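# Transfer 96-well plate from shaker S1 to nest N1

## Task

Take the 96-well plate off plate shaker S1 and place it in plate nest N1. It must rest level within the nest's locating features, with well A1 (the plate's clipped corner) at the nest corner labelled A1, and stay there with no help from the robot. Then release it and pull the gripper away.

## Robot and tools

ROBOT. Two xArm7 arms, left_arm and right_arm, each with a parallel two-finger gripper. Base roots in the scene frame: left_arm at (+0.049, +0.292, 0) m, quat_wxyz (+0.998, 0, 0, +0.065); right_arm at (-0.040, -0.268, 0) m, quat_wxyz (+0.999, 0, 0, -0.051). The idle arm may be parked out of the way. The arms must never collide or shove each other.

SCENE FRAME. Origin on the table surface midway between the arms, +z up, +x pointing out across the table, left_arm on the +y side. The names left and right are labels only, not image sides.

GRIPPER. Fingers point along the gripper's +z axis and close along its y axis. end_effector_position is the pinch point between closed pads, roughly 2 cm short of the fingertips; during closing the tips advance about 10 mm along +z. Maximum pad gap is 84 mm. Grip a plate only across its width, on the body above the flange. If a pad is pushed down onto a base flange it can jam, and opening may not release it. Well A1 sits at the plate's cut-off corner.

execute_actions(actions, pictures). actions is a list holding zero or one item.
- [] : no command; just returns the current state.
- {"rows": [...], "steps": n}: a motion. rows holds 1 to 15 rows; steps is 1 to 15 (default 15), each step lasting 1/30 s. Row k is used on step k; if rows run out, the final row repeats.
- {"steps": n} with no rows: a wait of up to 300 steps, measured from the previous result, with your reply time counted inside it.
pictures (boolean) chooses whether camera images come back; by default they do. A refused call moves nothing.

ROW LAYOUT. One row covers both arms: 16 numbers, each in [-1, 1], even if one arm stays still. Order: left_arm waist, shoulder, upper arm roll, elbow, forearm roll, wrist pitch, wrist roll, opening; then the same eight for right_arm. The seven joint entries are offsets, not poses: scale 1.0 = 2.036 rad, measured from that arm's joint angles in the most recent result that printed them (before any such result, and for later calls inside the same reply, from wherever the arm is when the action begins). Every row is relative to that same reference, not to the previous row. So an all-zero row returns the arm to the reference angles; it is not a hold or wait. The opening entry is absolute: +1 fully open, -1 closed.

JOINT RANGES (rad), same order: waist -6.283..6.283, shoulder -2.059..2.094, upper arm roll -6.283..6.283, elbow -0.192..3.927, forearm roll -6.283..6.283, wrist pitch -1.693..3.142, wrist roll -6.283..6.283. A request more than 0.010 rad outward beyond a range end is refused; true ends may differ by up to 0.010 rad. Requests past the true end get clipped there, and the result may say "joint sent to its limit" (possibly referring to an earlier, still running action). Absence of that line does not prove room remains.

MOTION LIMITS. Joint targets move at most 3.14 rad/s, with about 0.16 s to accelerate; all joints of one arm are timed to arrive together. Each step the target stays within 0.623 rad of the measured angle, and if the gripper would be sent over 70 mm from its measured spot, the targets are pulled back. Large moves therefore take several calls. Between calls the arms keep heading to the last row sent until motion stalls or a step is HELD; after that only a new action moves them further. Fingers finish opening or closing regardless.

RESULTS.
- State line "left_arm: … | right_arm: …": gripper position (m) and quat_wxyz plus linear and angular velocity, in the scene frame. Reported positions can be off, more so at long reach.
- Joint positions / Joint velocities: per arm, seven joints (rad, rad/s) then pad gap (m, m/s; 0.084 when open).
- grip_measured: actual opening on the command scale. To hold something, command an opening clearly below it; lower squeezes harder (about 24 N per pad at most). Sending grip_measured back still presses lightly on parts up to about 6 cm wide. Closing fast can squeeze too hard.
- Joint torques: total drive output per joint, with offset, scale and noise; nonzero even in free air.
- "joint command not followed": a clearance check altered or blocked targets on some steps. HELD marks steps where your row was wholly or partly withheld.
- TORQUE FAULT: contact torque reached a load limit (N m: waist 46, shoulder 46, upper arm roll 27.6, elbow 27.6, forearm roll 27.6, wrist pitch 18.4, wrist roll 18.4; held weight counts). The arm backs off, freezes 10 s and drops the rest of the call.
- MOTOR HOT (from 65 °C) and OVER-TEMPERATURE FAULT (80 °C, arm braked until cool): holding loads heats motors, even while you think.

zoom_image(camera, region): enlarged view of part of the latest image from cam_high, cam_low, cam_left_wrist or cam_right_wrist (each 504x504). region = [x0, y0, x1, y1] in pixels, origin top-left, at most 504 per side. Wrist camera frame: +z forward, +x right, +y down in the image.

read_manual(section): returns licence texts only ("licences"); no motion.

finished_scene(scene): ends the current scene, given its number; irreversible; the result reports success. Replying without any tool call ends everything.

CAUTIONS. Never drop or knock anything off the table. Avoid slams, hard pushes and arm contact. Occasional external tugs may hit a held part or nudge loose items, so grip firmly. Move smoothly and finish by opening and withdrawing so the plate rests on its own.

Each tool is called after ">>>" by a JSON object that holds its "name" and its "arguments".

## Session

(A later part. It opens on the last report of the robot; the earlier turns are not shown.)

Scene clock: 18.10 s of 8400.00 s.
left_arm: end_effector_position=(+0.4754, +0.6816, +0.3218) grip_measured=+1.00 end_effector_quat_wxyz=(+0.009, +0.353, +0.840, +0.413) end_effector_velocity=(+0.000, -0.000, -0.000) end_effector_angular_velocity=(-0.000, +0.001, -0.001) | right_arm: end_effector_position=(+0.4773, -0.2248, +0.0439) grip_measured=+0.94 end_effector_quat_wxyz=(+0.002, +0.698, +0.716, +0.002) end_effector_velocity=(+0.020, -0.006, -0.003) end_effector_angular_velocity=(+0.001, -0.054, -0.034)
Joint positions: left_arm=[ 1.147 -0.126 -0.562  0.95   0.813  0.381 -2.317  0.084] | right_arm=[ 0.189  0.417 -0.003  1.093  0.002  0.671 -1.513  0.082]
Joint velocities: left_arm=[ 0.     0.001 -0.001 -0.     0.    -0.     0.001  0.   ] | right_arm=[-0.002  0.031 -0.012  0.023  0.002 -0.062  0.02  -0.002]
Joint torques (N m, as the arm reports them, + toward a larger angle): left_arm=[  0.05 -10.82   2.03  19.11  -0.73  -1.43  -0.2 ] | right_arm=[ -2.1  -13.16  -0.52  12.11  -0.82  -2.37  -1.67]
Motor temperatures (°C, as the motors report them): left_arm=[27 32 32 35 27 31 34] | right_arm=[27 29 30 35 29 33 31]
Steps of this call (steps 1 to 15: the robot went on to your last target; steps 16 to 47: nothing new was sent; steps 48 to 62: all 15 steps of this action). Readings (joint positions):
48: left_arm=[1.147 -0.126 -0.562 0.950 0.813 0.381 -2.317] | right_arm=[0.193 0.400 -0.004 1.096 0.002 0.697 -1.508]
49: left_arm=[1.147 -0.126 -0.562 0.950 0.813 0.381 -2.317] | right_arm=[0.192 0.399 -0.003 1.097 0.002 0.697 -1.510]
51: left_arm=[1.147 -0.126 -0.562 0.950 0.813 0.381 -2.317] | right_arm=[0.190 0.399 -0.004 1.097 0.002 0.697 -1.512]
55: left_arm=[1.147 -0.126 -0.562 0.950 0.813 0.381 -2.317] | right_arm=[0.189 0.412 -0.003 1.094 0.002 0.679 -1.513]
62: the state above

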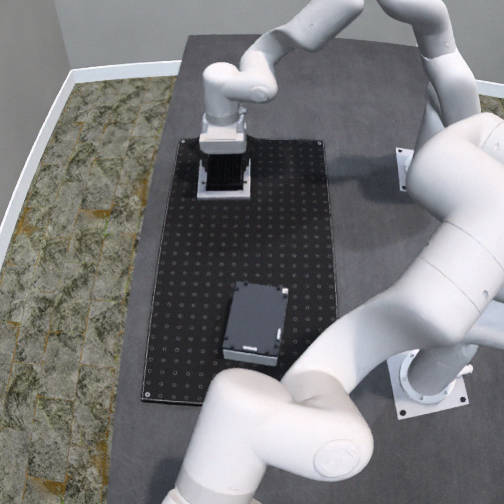

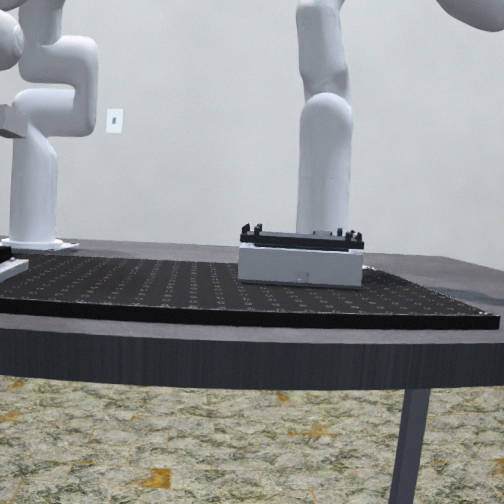

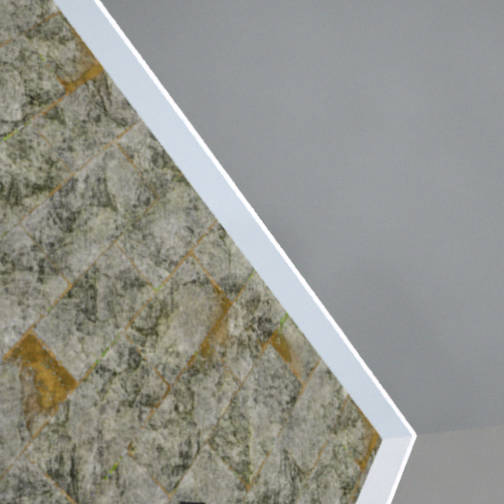

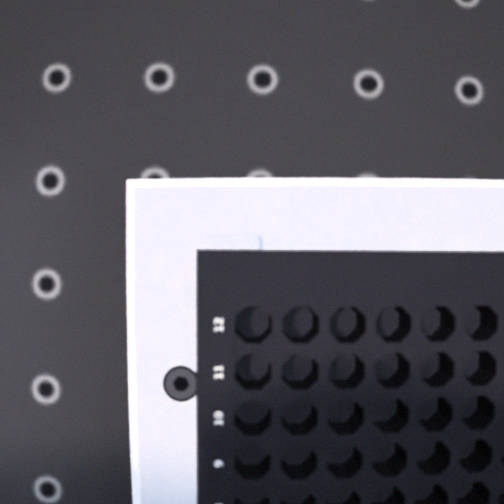

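Contact made and the plate levelled. Release and lift.

>>> {"name": "execute_actions", "arguments": {"actions": [{"rows": [[0,0,0,0,0,0,0,1, 0,0,0,0,0,0,0,1],[0,0,0,0,0,0,0,1, 0,0,0,0,0,0,0,1],[0,0,0,0,0,0,0,1, 0,0,0,0,0,0,0,1],[0,0,0,0,0,0,0,1, 0,0,0,0,0,0,0,1],[0,0,0,0,0,0,0,1, 0,0,0,0,0,0,0,1],[0,0,0,0,0,0,0,1, 0,-0.035,0,0.008,0,0.045,0,1]], "steps": 15}], "pictures": false}}

>>> {"name": "execute_actions", "arguments": {"actions": [{"rows": [[0,0,0,0,0,0,0,1, -0.05,-0.2,0,0,0,0.2,0,1]], "steps": 15}], "pictures": false}}

>>> {"name": "execute_actions", "arguments": {"actions": [{"steps": 15}]}}

Scene clock: 21.77 s of 8400.00 s.
left_arm: end_effector_position=(+0.4754, +0.6816, +0.3218) grip_measured=+1.00 end_effector_quat_wxyz=(+0.009, +0.353, +0.840, +0.413) end_effector_velocity=(+0.000, -0.000, +0.000) end_effector_angular_velocity=(+0.000, -0.000, -0.000) | right_arm: end_effector_position=(+0.4747, -0.2245, +0.0773) grip_measured=+1.00 end_effector_quat_wxyz=(-0.001, +0.698, +0.716, -0.001) end_effector_velocity=(-0.014, -0.007, -0.011) end_effector_angular_velocity=(-0.007, +0.047, -0.011)
Joint positions: left_arm=[ 1.147 -0.126 -0.562  0.95   0.813  0.381 -2.317  0.084] | right_arm=[ 0.189  0.348 -0.003  1.106  0.002  0.762 -1.513  0.084]
Joint velocities: left_arm=[ 0.    -0.    -0.001  0.     0.     0.001 -0.001  0.   ] | right_arm=[-0.004  0.007 -0.006 -0.015 -0.001  0.027  0.002 -0.   ]
Joint torques (N m, as the arm reports them, + toward a larger angle): left_arm=[ -0.88 -10.47   1.98  18.98  -0.87  -1.18  -0.12] | right_arm=[ -1.52 -24.07   0.2   19.95  -0.41  -1.69  -0.26]
Motor temperatures (°C, as the motors report them): left_arm=[27 32 32 36 27 31 34] | right_arm=[27 29 29 34 29 34 31]
Steps of this call (steps 1 to 15: the robot went on to your last target; steps 16 to 90: nothing new was sent; then 0.17 s passed at rest; steps 91 to 105: all 15 steps of this action). Readings (joint positions):
91: left_arm=[1.147 -0.126 -0.562 0.950 0.813 0.381 -2.317] | right_arm=[0.189 0.419 -0.004 1.091 0.002 0.668 -1.513]
92: left_arm=[1.147 -0.126 -0.562 0.950 0.813 0.381 -2.317] | right_arm=[0.189 0.418 -0.004 1.091 0.002 0.668 -1.513]
94: left_arm=[1.147 -0.126 -0.562 0.950 0.813 0.381 -2.317] | right_arm=[0.189 0.418 -0.004 1.090 0.001 0.669 -1.514]
98: left_arm=[1.147 -0.126 -0.562 0.950 0.813 0.381 -2.317] | right_arm=[0.189 0.404 -0.003 1.090 0.001 0.700 -1.514]
105: the state above

Scene clock: 22.27 s of 8400.00 s.
left_arm: end_effector_position=(+0.4754, +0.6816, +0.3218) grip_measured=+1.00 end_effector_quat_wxyz=(+0.009, +0.353, +0.840, +0.413) end_effector_velocity=(+0.000, +0.000, -0.000) end_effector_angular_velocity=(+0.000, +0.000, -0.001) | right_arm: end_effector_position=(+0.4209, -0.2755, +0.2466) grip_measured=+1.00 end_effector_quat_wxyz=(+0.002, +0.733, +0.680, +0.004) end_effector_velocity=(-0.055, -0.021, +0.079) end_effector_angular_velocity=(+0.001, +0.020, -0.048)
Joint positions: left_arm=[ 1.147 -0.126 -0.562  0.95   0.813  0.381 -2.317  0.084] | right_arm=[ 0.09  -0.052 -0.005  1.111  0.002  1.154 -1.513  0.084]
Joint velocities: left_arm=[-0.     0.001  0.     0.     0.    -0.     0.001  0.   ] | right_arm=[-0.054 -0.213  0.005 -0.004 -0.001  0.229  0.    -0.   ]
Joint torques (N m, as the arm reports them, + toward a larger angle): left_arm=[ -0.75 -10.45   2.46  19.08  -0.89  -1.24  -0.13] | right_arm=[ 2.26 -5.91  1.7  15.94 -0.61 -1.1  -0.32]
Motor temperatures (°C, as the motors report them): left_arm=[27 32 32 36 27 31 34] | right_arm=[27 29 29 34 29 34 31]
Steps of this call (steps 1 to 15: all 15 steps of this action). Readings (joint positions):
1: left_arm=[1.147 -0.126 -0.562 0.950 0.813 0.381 -2.317] | right_arm=[0.189 0.348 -0.003 1.106 0.002 0.763 -1.513]
2: left_arm=[1.147 -0.126 -0.562 0.950 0.813 0.381 -2.317] | right_arm=[0.187 0.342 -0.003 1.105 0.002 0.772 -1.513]
4: left_arm=[1.147 -0.126 -0.562 0.950 0.813 0.381 -2.317] | right_arm=[0.175 0.293 -0.000 1.099 0.002 0.830 -1.513]
8: left_arm=[1.147 -0.126 -0.562 0.950 0.813 0.381 -2.317] | right_arm=[0.138 0.145 -0.004 1.108 0.002 0.965 -1.513]
15: the state above

Scene clock: 22.77 s of 8400.00 s.
left_arm: end_effector_position=(+0.4754, +0.6816, +0.3218) grip_measured=+1.00 end_effector_quat_wxyz=(+0.009, +0.353, +0.840, +0.413) end_effector_velocity=(+0.000, -0.000, +0.001) end_effector_angular_velocity=(+0.001, -0.001, -0.000) | right_arm: end_effector_position=(+0.4158, -0.2755, +0.2465) grip_measured=+1.00 end_effector_quat_wxyz=(-0.002, +0.733, +0.680, -0.001) end_effector_velocity=(+0.000, -0.000, +0.002) end_effector_angular_velocity=(-0.000, -0.005, -0.000)
Joint positions: left_arm=[ 1.147 -0.126 -0.562  0.95   0.813  0.381 -2.317  0.084] | right_arm=[ 0.088 -0.058 -0.003  1.106  0.002  1.169 -1.513  0.084]
Joint velocities: left_arm=[-0.    -0.001 -0.001 -0.    -0.     0.    -0.001 -0.   ] | right_arm=[-0.    -0.004 -0.001  0.002 -0.     0.001 -0.    -0.   ]
Joint torques (N m, as the arm reports them, + toward a larger angle): left_arm=[ -0.64 -10.61   2.14  19.18  -1.06  -1.35  -0.23] | right_arm=[ -2.37 -18.27  -0.3   22.7   -0.26  -1.69   0.07]
Motor temperatures (°C, as the motors report them): left_arm=[27 32 32 36 27 31 34] | right_arm=[27 29 29 34 29 34 31]
Steps of this call (steps 1 to 15: the robot went on to your last target). Readings (joint positions):
1: left_arm=[1.147 -0.126 -0.562 0.950 0.813 0.381 -2.317] | right_arm=[0.089 -0.056 -0.004 1.110 0.002 1.160 -1.513]
2: left_arm=[1.147 -0.126 -0.562 0.950 0.813 0.381 -2.317] | right_arm=[0.088 -0.057 -0.003 1.107 0.002 1.163 -1.513]
4: left_arm=[1.147 -0.126 -0.562 0.950 0.813 0.381 -2.317] | right_arm=[0.088 -0.055 -0.002 1.104 0.002 1.167 -1.513]
8: left_arm=[1.147 -0.126 -0.562 0.950 0.813 0.381 -2.317] | right_arm=[0.088 -0.056 -0.002 1.105 0.002 1.168 -1.513]
15: the state above

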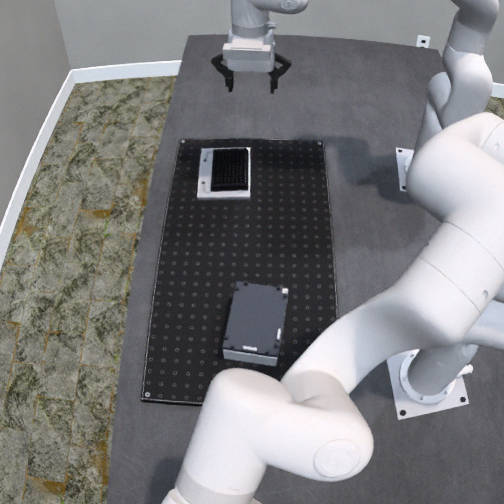

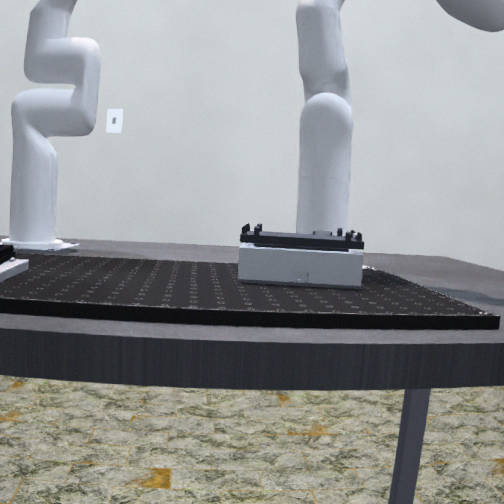

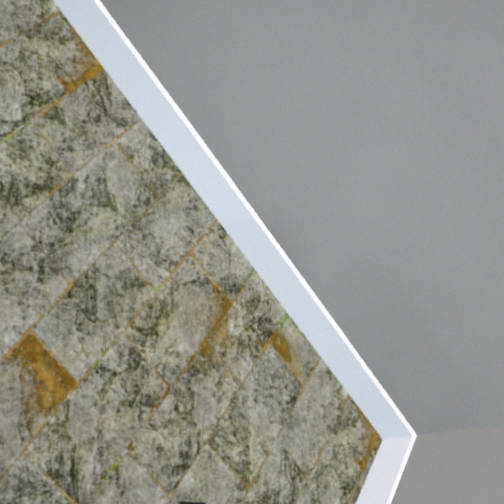

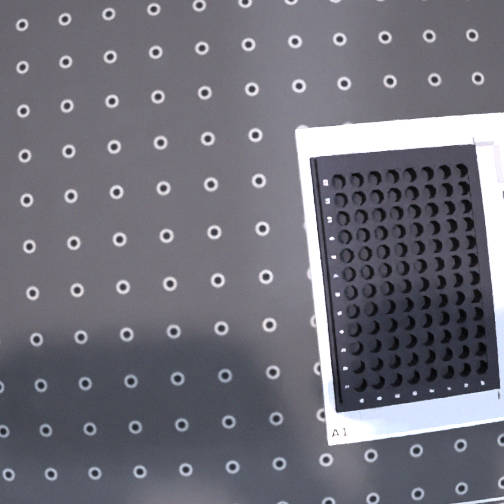

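>>> {"name": "execute_actions", "arguments": {"actions": [{"rows": [[0,0,0,0,0,0,0,1, 0.0491,0.1778,0,-0.0282,0,-0.2084,0.002,1]], "steps": 15}], "pictures": false}}

>>> {"name": "execute_actions", "arguments": {"actions": [{"steps": 15}]}}

Scene clock: 24.30 s of 8400.00 s.
left_arm: end_effector_position=(+0.4754, +0.6816, +0.3218) grip_measured=+1.00 end_effector_quat_wxyz=(+0.009, +0.353, +0.840, +0.413) end_effector_velocity=(-0.000, +0.000, -0.001) end_effector_angular_velocity=(-0.001, +0.000, +0.000) | right_arm: end_effector_position=(+0.4572, -0.2263, +0.0800) grip_measured=+1.00 end_effector_quat_wxyz=(-0.005, +0.700, +0.714, -0.005) end_effector_velocity=(+0.017, +0.022, -0.064) end_effector_angular_velocity=(+0.001, -0.050, +0.040)
Joint positions: left_arm=[ 1.147 -0.126 -0.562  0.95   0.813  0.381 -2.317  0.084] | right_arm=[ 0.186  0.299 -0.001  1.045  0.002  0.759 -1.509  0.084]
Joint velocities: left_arm=[ 0.     0.001  0.    -0.     0.     0.    -0.     0.   ] | right_arm=[ 0.047  0.148 -0.006 -0.016 -0.001 -0.213  0.002  0.   ]
Joint torques (N m, as the arm reports them, + toward a larger angle): left_arm=[ -0.35 -10.81   2.13  19.15  -0.93  -1.28  -0.29] | right_arm=[ -5.45 -33.04  -2.41  26.63  -0.37  -2.01  -0.33]
Motor temperatures (°C, as the motors report them): left_arm=[27 32 32 36 27 31 34] | right_arm=[27 29 29 35 29 34 31]
Steps of this call (steps 1 to 15: the robot went on to your last target; steps 16 to 31: nothing new was sent; steps 32 to 46: all 15 steps of this action). Readings (joint positions):
32: left_arm=[1.147 -0.126 -0.562 0.950 0.813 0.381 -2.317] | right_arm=[0.088 -0.058 -0.003 1.106 0.002 1.168 -1.513]
33: left_arm=[1.147 -0.126 -0.562 0.950 0.813 0.381 -2.317] | right_arm=[0.089 -0.054 -0.004 1.106 0.002 1.159 -1.513]
35: left_arm=[1.147 -0.126 -0.562 0.950 0.813 0.381 -2.317] | right_arm=[0.102 -0.011 -0.006 1.104 0.002 1.100 -1.513]
39: left_arm=[1.147 -0.126 -0.562 0.950 0.813 0.381 -2.317] | right_arm=[0.138 0.125 -0.002 1.076 0.002 0.955 -1.511]
46: the state above

Scene clock: 24.80 s of 8400.00 s.
left_arm: end_effector_position=(+0.4754, +0.6816, +0.3218) grip_measured=+1.00 end_effector_quat_wxyz=(+0.009, +0.353, +0.840, +0.413) end_effector_velocity=(-0.000, +0.000, +0.000) end_effector_angular_velocity=(+0.001, +0.001, -0.000) | right_arm: end_effector_position=(+0.4619, -0.2265, +0.0806) grip_measured=+1.00 end_effector_quat_wxyz=(+0.000, +0.700, +0.714, +0.001) end_effector_velocity=(-0.001, -0.001, -0.002) end_effector_angular_velocity=(-0.000, +0.003, -0.001)
Joint positions: left_arm=[ 1.147 -0.126 -0.562  0.95   0.813  0.381 -2.317  0.084] | right_arm=[ 0.187  0.303 -0.003  1.049  0.002  0.744 -1.509  0.084]
Joint velocities: left_arm=[-0.    -0.001  0.001  0.    -0.     0.001  0.002 -0.   ] | right_arm=[-0.001  0.003 -0.    -0.001 -0.    -0.001  0.     0.   ]
Joint torques (N m, as the arm reports them, + toward a larger angle): left_arm=[ -0.54 -10.67   2.17  19.05  -0.6   -1.23  -0.16] | right_arm=[ -1.19 -24.37  -0.18  20.2   -0.15  -1.61  -0.43]
Motor temperatures (°C, as the motors report them): left_arm=[27 32 32 36 27 31 34] | right_arm=[27 29 29 35 29 34 31]
Steps of this call (steps 1 to 15: the robot went on to your last target). Readings (joint positions):
1: left_arm=[1.147 -0.126 -0.562 0.950 0.813 0.381 -2.317] | right_arm=[0.187 0.302 -0.001 1.046 0.002 0.753 -1.509]
2: left_arm=[1.147 -0.126 -0.562 0.950 0.813 0.381 -2.317] | right_arm=[0.187 0.302 -0.002 1.048 0.002 0.750 -1.509]
4: left_arm=[1.147 -0.126 -0.562 0.950 0.813 0.381 -2.317] | right_arm=[0.187 0.300 -0.004 1.051 0.002 0.746 -1.509]
8: left_arm=[1.147 -0.126 -0.562 0.950 0.813 0.381 -2.317] | right_arm=[0.187 0.301 -0.003 1.050 0.002 0.745 -1.509]
15: the state above

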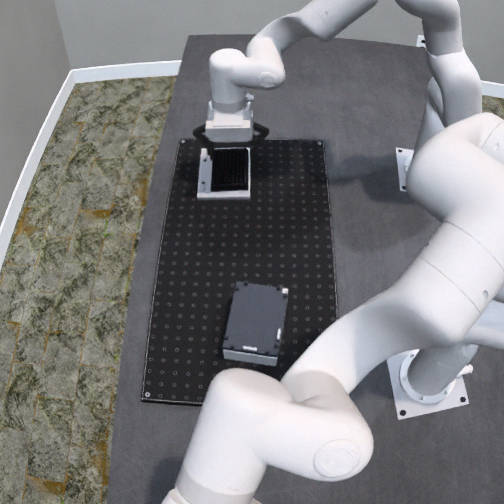

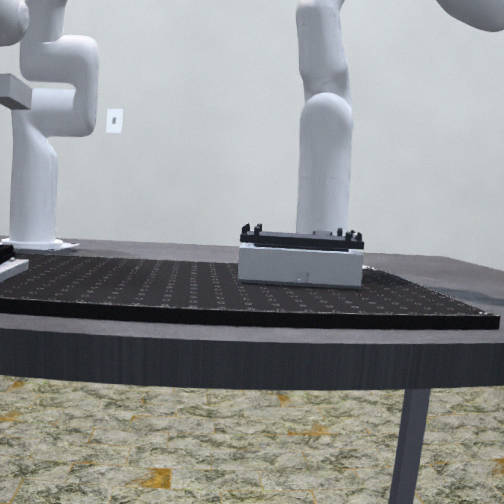

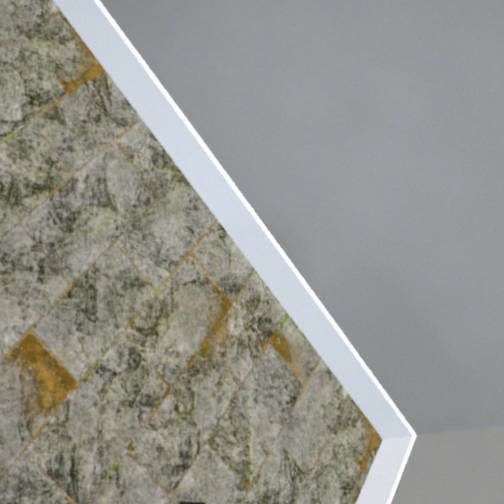

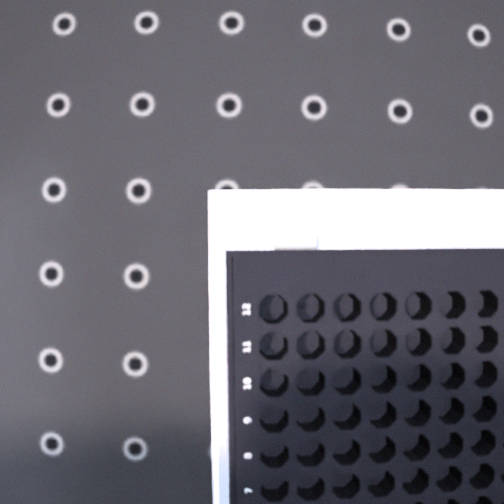

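>>> {"name": "execute_actions", "arguments": {"actions": [{"rows": [[0,0,0,0,0,0,0,1, 0,0.0077,0,0.0115,0,0.0038,0,1],[0,0,0,0,0,0,0,1, 0,0.0077,0,0.0115,0,0.0038,0,1],[0,0,0,0,0,0,0,1, 0,0.0077,0,0.0115,0,0.0038,0,1],[0,0,0,0,0,0,0,1, 0,0.0446,0,0.0022,0,-0.0422,0,1]], "steps": 15}]}}

Scene clock: 26.50 s of 8400.00 s.
left_arm: end_effector_position=(+0.4754, +0.6816, +0.3218) grip_measured=+1.00 end_effector_quat_wxyz=(+0.009, +0.353, +0.840, +0.413) end_effector_velocity=(+0.000, -0.000, +0.001) end_effector_angular_velocity=(+0.001, -0.001, -0.000) | right_arm: end_effector_position=(+0.4667, -0.2261, +0.0429) grip_measured=+1.00 end_effector_quat_wxyz=(+0.000, +0.700, +0.714, +0.000) end_effector_velocity=(+0.000, +0.000, -0.002) end_effector_angular_velocity=(+0.000, -0.002, +0.000)
Joint positions: left_arm=[ 1.147 -0.126 -0.562  0.95   0.813  0.381 -2.317  0.084] | right_arm=[ 0.187  0.394 -0.003  1.053  0.002  0.659 -1.509  0.084]
Joint velocities: left_arm=[-0.    -0.001  0.     0.    -0.    -0.     0.     0.   ] | right_arm=[ 0.     0.003 -0.    -0.002  0.    -0.008 -0.     0.   ]
Joint torques (N m, as the arm reports them, + toward a larger angle): left_arm=[ -0.62 -10.71   2.25  18.87  -0.6   -1.24  -0.07] | right_arm=[ -0.9  -24.38  -0.49  18.9   -1.14  -1.25  -0.31]
Motor temperatures (°C, as the motors report them): left_arm=[27 32 32 36 27 31 34] | right_arm=[27 29 29 35 29 34 31]
Steps of this call (steps 1 to 15: the robot went on to your last target; steps 16 to 36: nothing new was sent; steps 37 to 51: all 15 steps of this action). Readings (joint positions):
37: left_arm=[1.147 -0.126 -0.562 0.950 0.813 0.381 -2.317] | right_arm=[0.187 0.304 -0.003 1.049 0.002 0.745 -1.509]
38: left_arm=[1.147 -0.126 -0.562 0.950 0.813 0.381 -2.317] | right_arm=[0.187 0.307 -0.003 1.054 0.002 0.747 -1.509]
40: left_arm=[1.147 -0.126 -0.562 0.950 0.813 0.381 -2.317] | right_arm=[0.187 0.315 -0.003 1.066 0.002 0.749 -1.509]
44: left_arm=[1.147 -0.126 -0.562 0.950 0.813 0.381 -2.317] | right_arm=[0.187 0.375 -0.003 1.058 0.002 0.682 -1.509]
51: the state above

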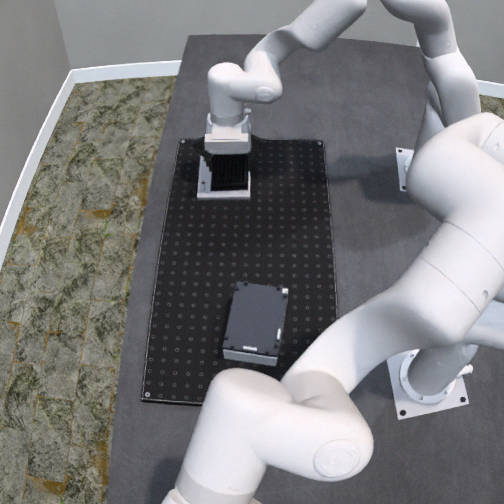

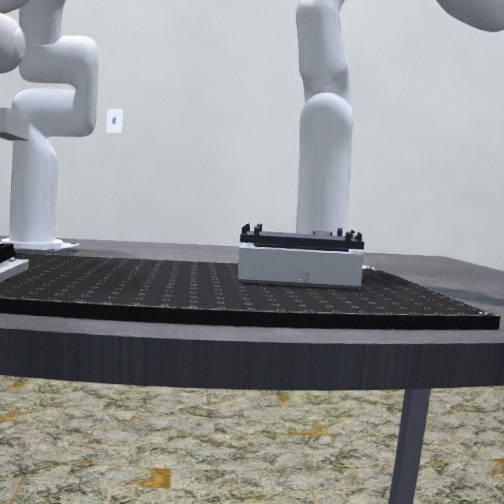

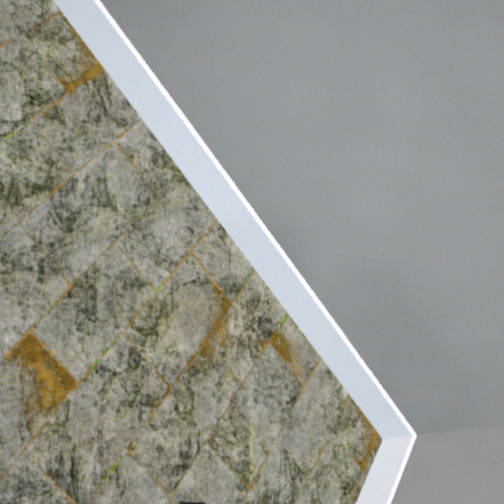

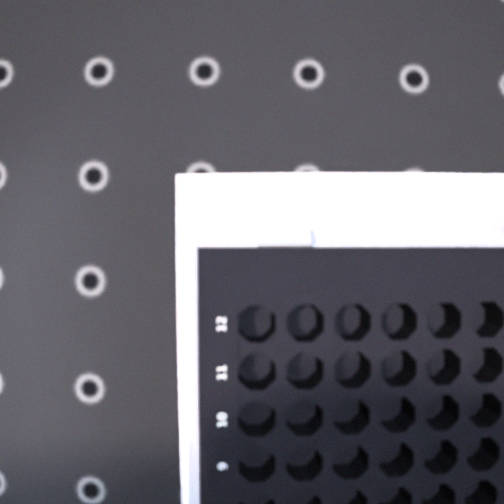

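>>> {"name": "execute_actions", "arguments": {"actions": [{"rows": [[0,0,0,0,0,0,0,1, 0,0.002,0,0.003,0,0.001,0,1],[0,0,0,0,0,0,0,1, 0,0.004,0,0.006,0,0.002,0,1],[0,0,0,0,0,0,0,1, 0,0.006,0,0.009,0,0.003,0,1],[0,0,0,0,0,0,0,1, 0,0.008,0,0.012,0,0.004,0,1],[0,0,0,0,0,0,0,1, 0,0.010,0,0.015,0,0.005,0,1],[0,0,0,0,0,0,0,1, 0,0.0117,0,0.0174,0,0.0057,0,1]], "steps": 15}]}}

Scene clock: 27.73 s of 8400.00 s.
left_arm: end_effector_position=(+0.4754, +0.6816, +0.3218) grip_measured=+1.00 end_effector_quat_wxyz=(+0.009, +0.353, +0.840, +0.413) end_effector_velocity=(-0.000, +0.000, -0.000) end_effector_angular_velocity=(-0.001, -0.001, +0.002) | right_arm: end_effector_position=(+0.4752, -0.2259, +0.0422) grip_measured=+1.00 end_effector_quat_wxyz=(+0.000, +0.700, +0.714, +0.000) end_effector_velocity=(+0.000, -0.000, -0.000) end_effector_angular_velocity=(-0.000, +0.001, +0.001)
Joint positions: left_arm=[ 1.147 -0.126 -0.562  0.95   0.813  0.381 -2.317  0.084] | right_arm=[ 0.187  0.417 -0.003  1.088  0.002  0.671 -1.509  0.084]
Joint velocities: left_arm=[-0.     0.001  0.001  0.     0.     0.    -0.002 -0.   ] | right_arm=[-0.     0.001  0.     0.001 -0.001  0.001 -0.     0.   ]
Joint torques (N m, as the arm reports them, + toward a larger angle): left_arm=[ -1.05 -10.59   2.18  18.99  -0.72  -1.4   -0.27] | right_arm=[ -0.21 -24.85   1.37  18.78  -0.61  -1.77  -0.14]
Motor temperatures (°C, as the motors report them): left_arm=[27 32 32 36 27 31 34] | right_arm=[27 29 29 35 29 34 31]
Steps of this call (steps 1 to 15: the robot went on to your last target; steps 16 to 22: nothing new was sent; steps 23 to 37: all 15 steps of this action). Readings (joint positions):
23: left_arm=[1.147 -0.126 -0.562 0.950 0.813 0.381 -2.317] | right_arm=[0.187 0.394 -0.003 1.054 0.002 0.659 -1.509]
24: left_arm=[1.147 -0.126 -0.562 0.950 0.813 0.381 -2.317] | right_arm=[0.187 0.395 -0.003 1.055 0.002 0.660 -1.509]
26: left_arm=[1.147 -0.126 -0.562 0.950 0.813 0.381 -2.317] | right_arm=[0.187 0.400 -0.003 1.063 0.002 0.663 -1.509]
30: left_arm=[1.147 -0.126 -0.562 0.950 0.813 0.381 -2.317] | right_arm=[0.187 0.414 -0.004 1.083 0.002 0.669 -1.509]
37: the state above

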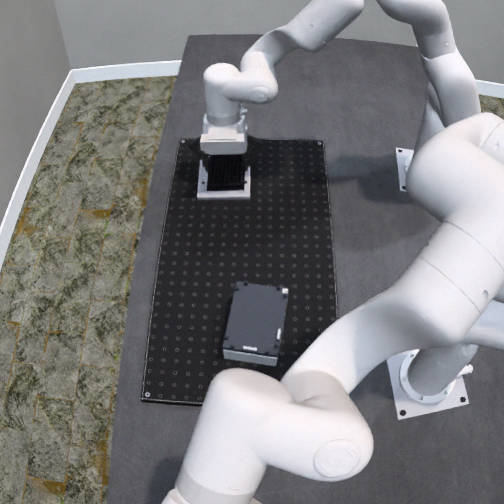

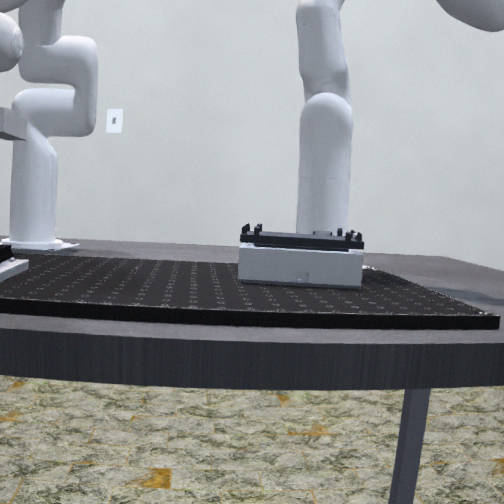

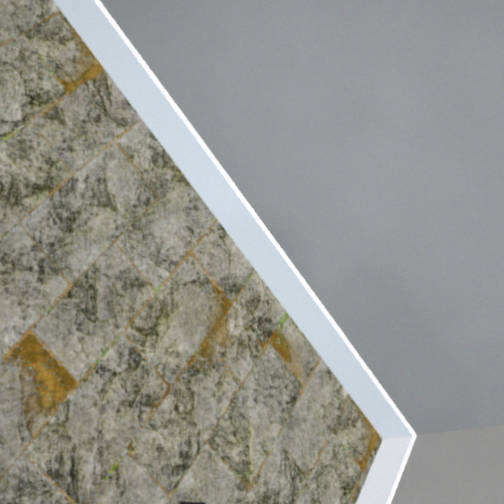

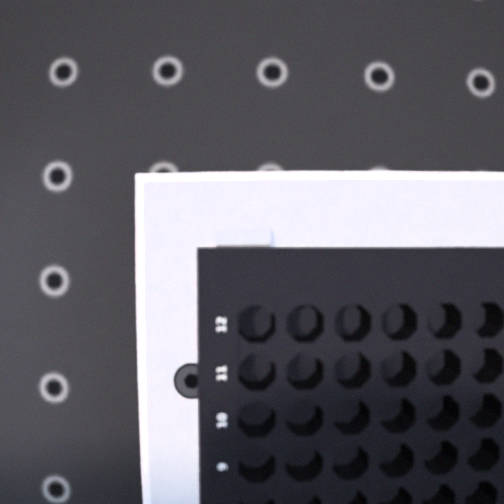

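>>> {"name": "execute_actions", "arguments": {"actions": [{"rows": [[0,0,0,0,0,0,0,1, 0,0.0014,0,0.002,0,0.0007,0,1],[0,0,0,0,0,0,0,1, 0,0.0028,0,0.0041,0,0.0013,0,1],[0,0,0,0,0,0,0,1, 0,0.0041,0,0.0062,0,0.002,0,1]], "steps": 15}]}}

Scene clock: 28.67 s of 8400.00 s.
left_arm: end_effector_position=(+0.4754, +0.6816, +0.3218) grip_measured=+1.00 end_effector_quat_wxyz=(+0.009, +0.353, +0.840, +0.413) end_effector_velocity=(+0.000, -0.000, -0.001) end_effector_angular_velocity=(-0.001, +0.000, -0.001) | right_arm: end_effector_position=(+0.4781, -0.2255, +0.0420) grip_measured=+1.00 end_effector_quat_wxyz=(+0.000, +0.700, +0.714, +0.000) end_effector_velocity=(+0.000, +0.000, +0.000) end_effector_angular_velocity=(+0.000, -0.000, -0.000)
Joint positions: left_arm=[ 1.147 -0.126 -0.562  0.95   0.813  0.381 -2.317  0.084] | right_arm=[ 0.187  0.425 -0.003  1.101  0.002  0.675 -1.509  0.084]
Joint velocities: left_arm=[ 0.     0.001 -0.001  0.    -0.    -0.     0.     0.   ] | right_arm=[ 0.001  0.    -0.     0.001  0.001  0.    -0.     0.   ]
Joint torques (N m, as the arm reports them, + toward a larger angle): left_arm=[ -0.47 -10.92   2.46  18.99  -1.1   -1.24  -0.3 ] | right_arm=[  0.24 -25.42   1.26  19.5   -0.14  -2.05  -0.51]
Motor temperatures (°C, as the motors report them): left_arm=[27 32 32 36 27 31 34] | right_arm=[27 29 29 35 29 34 31]
Steps of this call (steps 1 to 13: the robot went on to your last target; steps 14 to 28: all 15 steps of this action). Readings (joint positions):
14: left_arm=[1.147 -0.126 -0.562 0.950 0.813 0.381 -2.317] | right_arm=[0.187 0.417 -0.003 1.089 0.002 0.671 -1.509]
15: left_arm=[1.147 -0.126 -0.562 0.950 0.813 0.381 -2.317] | right_arm=[0.187 0.418 -0.003 1.090 0.002 0.672 -1.509]
17: left_arm=[1.147 -0.126 -0.562 0.950 0.813 0.381 -2.317] | right_arm=[0.187 0.421 -0.003 1.095 0.002 0.673 -1.509]
21: left_arm=[1.147 -0.126 -0.562 0.950 0.813 0.381 -2.317] | right_arm=[0.187 0.425 -0.003 1.100 0.002 0.675 -1.509]
28: the state above

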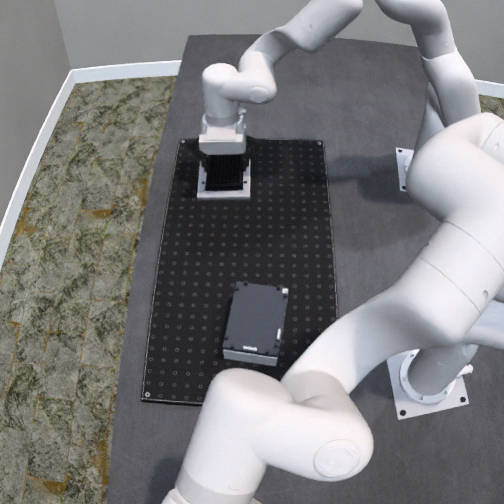

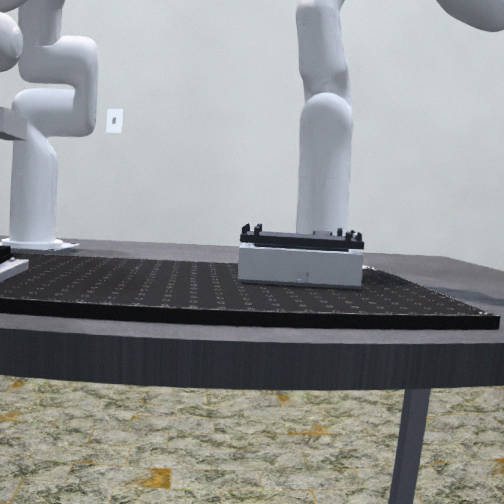

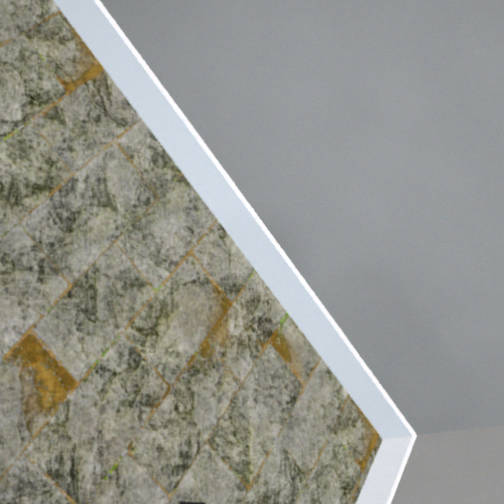

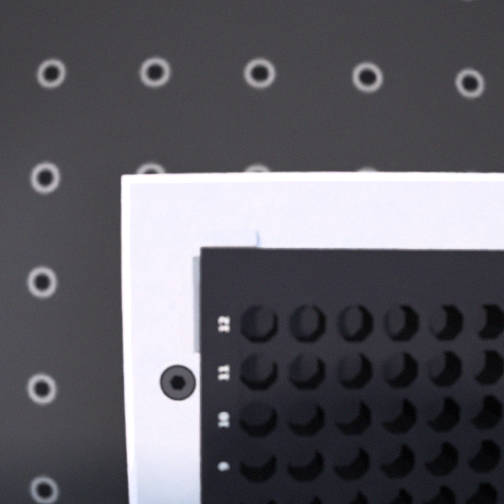

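>>> {"name": "execute_actions", "arguments": {"actions": [{"rows": [[0,0,0,0,0,0,0,1, 0,-0.006,0,0.0015,0,0.0075,0,1],[0,0,0,0,0,0,0,1, 0,-0.012,0,0.003,0,0.015,0,1],[0,0,0,0,0,0,0,1, 0,-0.02,0,0.005,0,0.025,0,1],[0,0,0,0,0,0,0,1, 0,-0.04,0,0.01,0,0.05,0,1]], "steps": 15}], "pictures": false}}

>>> {"name": "execute_actions", "arguments": {"actions": [{"rows": [[0,0,0,0,0,0,0,1, -0.05,-0.2,0,0,0,0.2,0,1]], "steps": 15}], "pictures": false}}

>>> {"name": "execute_actions", "arguments": {"actions": [{"steps": 15}]}}

Scene clock: 30.13 s of 8400.00 s.
left_arm: end_effector_position=(+0.4754, +0.6816, +0.3218) grip_measured=+1.00 end_effector_quat_wxyz=(+0.009, +0.353, +0.840, +0.413) end_effector_velocity=(+0.000, -0.000, -0.000) end_effector_angular_velocity=(-0.000, -0.001, +0.000) | right_arm: end_effector_position=(+0.4775, -0.2253, +0.0825) grip_measured=+1.00 end_effector_quat_wxyz=(-0.001, +0.700, +0.714, -0.001) end_effector_velocity=(+0.001, +0.000, +0.002) end_effector_angular_velocity=(-0.001, -0.002, +0.002)
Joint positions: left_arm=[ 1.147 -0.126 -0.562  0.95   0.813  0.381 -2.317  0.084] | right_arm=[ 0.187  0.346 -0.003  1.12   0.002  0.777 -1.509  0.084]
Joint velocities: left_arm=[-0.     0.    -0.     0.     0.     0.    -0.001 -0.   ] | right_arm=[-0.    -0.001  0.001  0.005 -0.002  0.004 -0.     0.   ]
Joint torques (N m, as the arm reports them, + toward a larger angle): left_arm=[ -0.66 -10.97   2.44  18.99  -0.65  -1.3   -0.3 ] | right_arm=[ -2.39 -25.86  -0.53  21.12  -0.47  -1.86  -0.35]
Motor temperatures (°C, as the motors report them): left_arm=[27 32 32 37 27 31 34] | right_arm=[27 29 29 35 29 34 31]
Steps of this call (steps 1 to 15: the robot went on to your last target; steps 16 to 29: nothing new was sent; steps 30 to 44: all 15 steps of this action). Readings (joint positions):
30: left_arm=[1.147 -0.126 -0.562 0.950 0.813 0.381 -2.317] | right_arm=[0.187 0.425 -0.003 1.101 0.002 0.675 -1.509]
31: left_arm=[1.147 -0.126 -0.562 0.950 0.813 0.381 -2.317] | right_arm=[0.187 0.423 -0.003 1.101 0.002 0.680 -1.509]
33: left_arm=[1.147 -0.126 -0.562 0.950 0.813 0.381 -2.317] | right_arm=[0.187 0.409 -0.003 1.104 0.002 0.700 -1.509]
37: left_arm=[1.147 -0.126 -0.562 0.950 0.813 0.381 -2.317] | right_arm=[0.188 0.351 -0.003 1.122 0.002 0.763 -1.509]
44: the state above

Scene clock: 30.63 s of 8400.00 s.
left_arm: end_effector_position=(+0.4754, +0.6816, +0.3218) grip_measured=+1.00 end_effector_quat_wxyz=(+0.009, +0.353, +0.840, +0.413) end_effector_velocity=(+0.000, -0.000, +0.000) end_effector_angular_velocity=(+0.000, -0.001, -0.000) | right_arm: end_effector_position=(+0.4213, -0.2765, +0.2525) grip_measured=+1.00 end_effector_quat_wxyz=(+0.003, +0.735, +0.678, +0.004) end_effector_velocity=(-0.056, -0.022, +0.077) end_effector_angular_velocity=(+0.002, +0.023, -0.050)
Joint positions: left_arm=[ 1.147 -0.126 -0.562  0.95   0.813  0.381 -2.317  0.084] | right_arm=[ 0.088 -0.055 -0.005  1.124  0.002  1.169 -1.509  0.084]
Joint velocities: left_arm=[-0.    -0.    -0.    -0.     0.    -0.    -0.001  0.   ] | right_arm=[-0.055 -0.211  0.006 -0.005  0.     0.23   0.     0.   ]
Joint torques (N m, as the arm reports them, + toward a larger angle): left_arm=[ -0.34 -10.43   2.24  18.79  -0.73  -1.34  -0.19] | right_arm=[ 1.88 -7.91  2.18 15.75  0.46 -1.61 -0.39]
Motor temperatures (°C, as the motors report them): left_arm=[27 32 32 37 27 31 34] | right_arm=[27 29 29 35 29 34 31]
Steps of this call (steps 1 to 15: all 15 steps of this action). Readings (joint positions):
1: left_arm=[1.147 -0.126 -0.562 0.950 0.813 0.381 -2.317] | right_arm=[0.187 0.345 -0.003 1.120 0.002 0.778 -1.509]
2: left_arm=[1.147 -0.126 -0.562 0.950 0.813 0.381 -2.317] | right_arm=[0.185 0.339 -0.002 1.119 0.002 0.786 -1.509]
4: left_arm=[1.147 -0.126 -0.562 0.950 0.813 0.381 -2.317] | right_arm=[0.173 0.289 -0.000 1.114 0.002 0.844 -1.509]
8: left_arm=[1.147 -0.126 -0.562 0.950 0.813 0.381 -2.317] | right_arm=[0.136 0.142 -0.004 1.122 0.002 0.979 -1.509]
15: the state above

Scene clock: 31.13 s of 8400.00 s.
left_arm: end_effector_position=(+0.4754, +0.6816, +0.3218) grip_measured=+1.00 end_effector_quat_wxyz=(+0.009, +0.353, +0.840, +0.413) end_effector_velocity=(-0.000, +0.000, +0.000) end_effector_angular_velocity=(-0.000, -0.000, +0.001) | right_arm: end_effector_position=(+0.4162, -0.2765, +0.2523) grip_measured=+1.00 end_effector_quat_wxyz=(-0.002, +0.735, +0.678, -0.001) end_effector_velocity=(+0.000, -0.000, +0.002) end_effector_angular_velocity=(-0.000, -0.004, -0.000)
Joint positions: left_arm=[ 1.147 -0.126 -0.562  0.95   0.813  0.381 -2.317  0.084] | right_arm=[ 0.086 -0.061 -0.003  1.12   0.002  1.184 -1.509  0.084]
Joint velocities: left_arm=[ 0. -0.  0. -0.  0.  0. -0. -0.] | right_arm=[-0.    -0.004 -0.     0.001 -0.     0.001  0.     0.   ]
Joint torques (N m, as the arm reports them, + toward a larger angle): left_arm=[ -0.38 -10.53   2.28  19.28  -0.76  -1.39  -0.26] | right_arm=[ -2.16 -18.57   0.23  23.2   -0.57  -1.66  -0.2 ]
Motor temperatures (°C, as the motors report them): left_arm=[27 32 32 37 27 31 34] | right_arm=[27 29 29 36 29 34 31]
Steps of this call (steps 1 to 15: the robot went on to your last target). Readings (joint positions):
1: left_arm=[1.147 -0.126 -0.562 0.950 0.813 0.381 -2.317] | right_arm=[0.087 -0.059 -0.005 1.123 0.002 1.175 -1.509]
2: left_arm=[1.147 -0.126 -0.562 0.950 0.813 0.381 -2.317] | right_arm=[0.086 -0.060 -0.004 1.121 0.002 1.179 -1.509]
4: left_arm=[1.147 -0.126 -0.562 0.950 0.813 0.381 -2.317] | right_arm=[0.086 -0.058 -0.002 1.118 0.002 1.182 -1.509]
8: left_arm=[1.147 -0.126 -0.562 0.950 0.813 0.381 -2.317] | right_arm=[0.086 -0.059 -0.003 1.118 0.002 1.184 -1.509]
15: the state above

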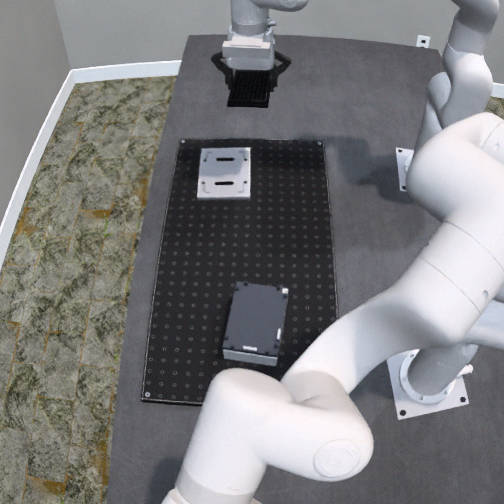

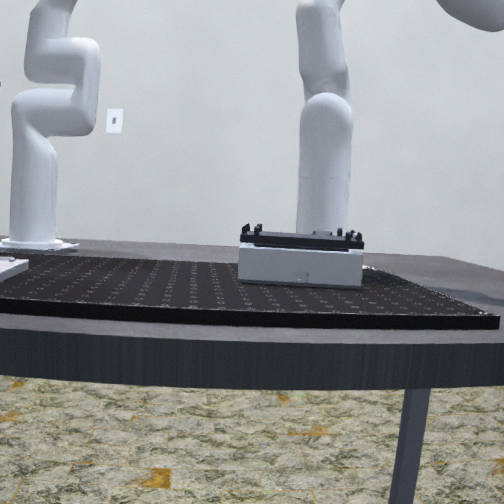

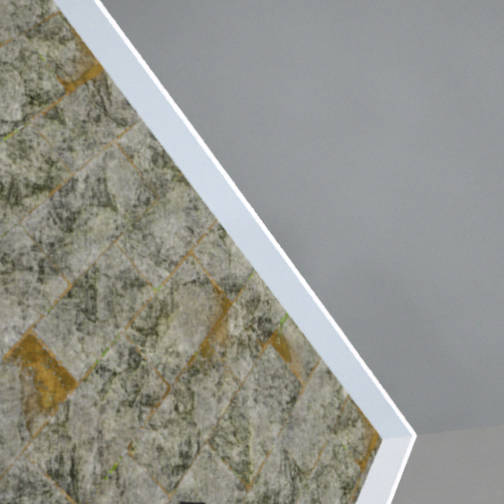

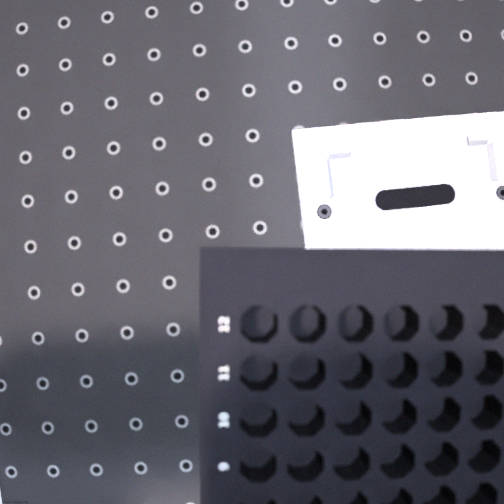

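>>> {"name": "execute_actions", "arguments": {"actions": [{"rows": [[0,0,0,0,0,0,0,1, 0,0,0,0,0,0,0,0.8],[0,0,0,0,0,0,0,1, 0,0,0,0,0,0,0,0.5],[0,0,0,0,0,0,0,1, 0,0,0,0,0,0,0,0.0],[0,0,0,0,0,0,0,1, 0,0,0,0,0,0,0,-0.5]], "steps": 15}]}}

>>> {"name": "zoom_image", "arguments": {"camera": "cam_high", "region": [190, 30, 310, 120]}}

Scene clock: 32.33 s of 8400.00 s.
left_arm: end_effector_position=(+0.4754, +0.6816, +0.3218) grip_measured=+1.00 end_effector_quat_wxyz=(+0.009, +0.353, +0.840, +0.413) end_effector_velocity=(-0.000, +0.000, +0.001) end_effector_angular_velocity=(+0.001, -0.001, +0.000) | right_arm: end_effector_position=(+0.4163, -0.2765, +0.2523) grip_measured=+0.98 end_effector_quat_wxyz=(-0.002, +0.735, +0.678, -0.001) end_effector_velocity=(-0.000, -0.000, -0.000) end_effector_angular_velocity=(-0.000, +0.000, -0.000)
Joint positions: left_arm=[ 1.147 -0.126 -0.562  0.95   0.813  0.381 -2.317  0.084] | right_arm=[ 0.086 -0.061 -0.003  1.12   0.002  1.184 -1.509  0.083]
Joint velocities: left_arm=[ 0.    -0.001  0.     0.     0.    -0.001 -0.     0.   ] | right_arm=[-0.  0. -0. -0. -0.  0. -0. -0.]
Joint torques (N m, as the arm reports them, + toward a larger angle): left_arm=[ -0.43 -10.33   2.26  19.11  -0.95  -1.45  -0.06] | right_arm=[ -1.48 -18.65   0.05  22.71  -0.21  -1.61  -0.49]
Motor temperatures (°C, as the motors report them): left_arm=[27 32 32 37 27 31 34] | right_arm=[27 29 29 36 29 34 31]
Steps of this call (steps 1 to 15: the robot went on to your last target; steps 16 to 21: nothing new was sent; steps 22 to 36: all 15 steps of this action). Readings (joint positions):
22: left_arm=[1.147 -0.126 -0.562 0.950 0.813 0.381 -2.317] | right_arm=[0.085 -0.062 -0.003 1.120 0.002 1.184 -1.509]
23: left_arm=[1.147 -0.126 -0.562 0.950 0.813 0.381 -2.317] | right_arm=[0.086 -0.061 -0.003 1.120 0.002 1.184 -1.509]
25: left_arm=[1.147 -0.126 -0.562 0.950 0.813 0.381 -2.317] | right_arm=[0.086 -0.061 -0.003 1.120 0.002 1.184 -1.509]
29: left_arm=[1.147 -0.126 -0.562 0.950 0.813 0.381 -2.317] | right_arm=[0.086 -0.061 -0.003 1.120 0.002 1.184 -1.509]
36: the state above

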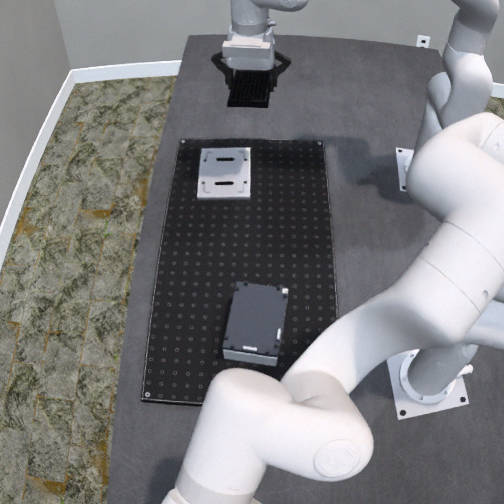

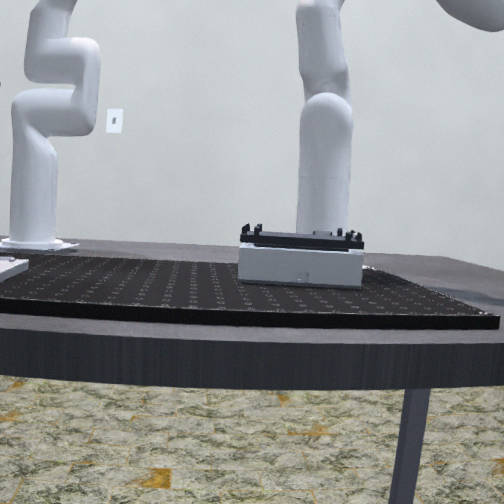

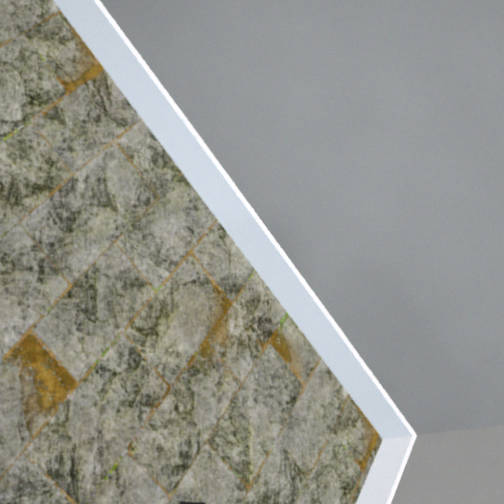

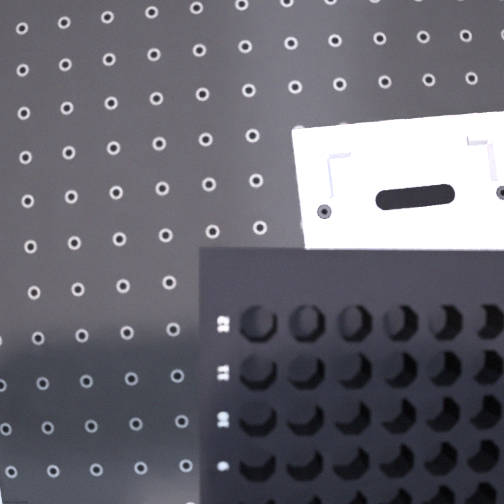

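Region (190, 30, 310, 120) of cam_high's 504x504 image, scaled by 4.200, with more detail than that image has; it fills the top 378 rows of this view, and the rest is white.

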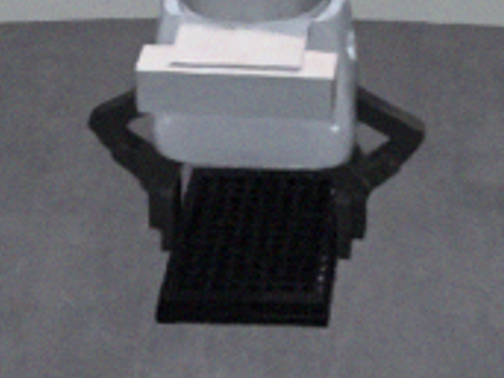

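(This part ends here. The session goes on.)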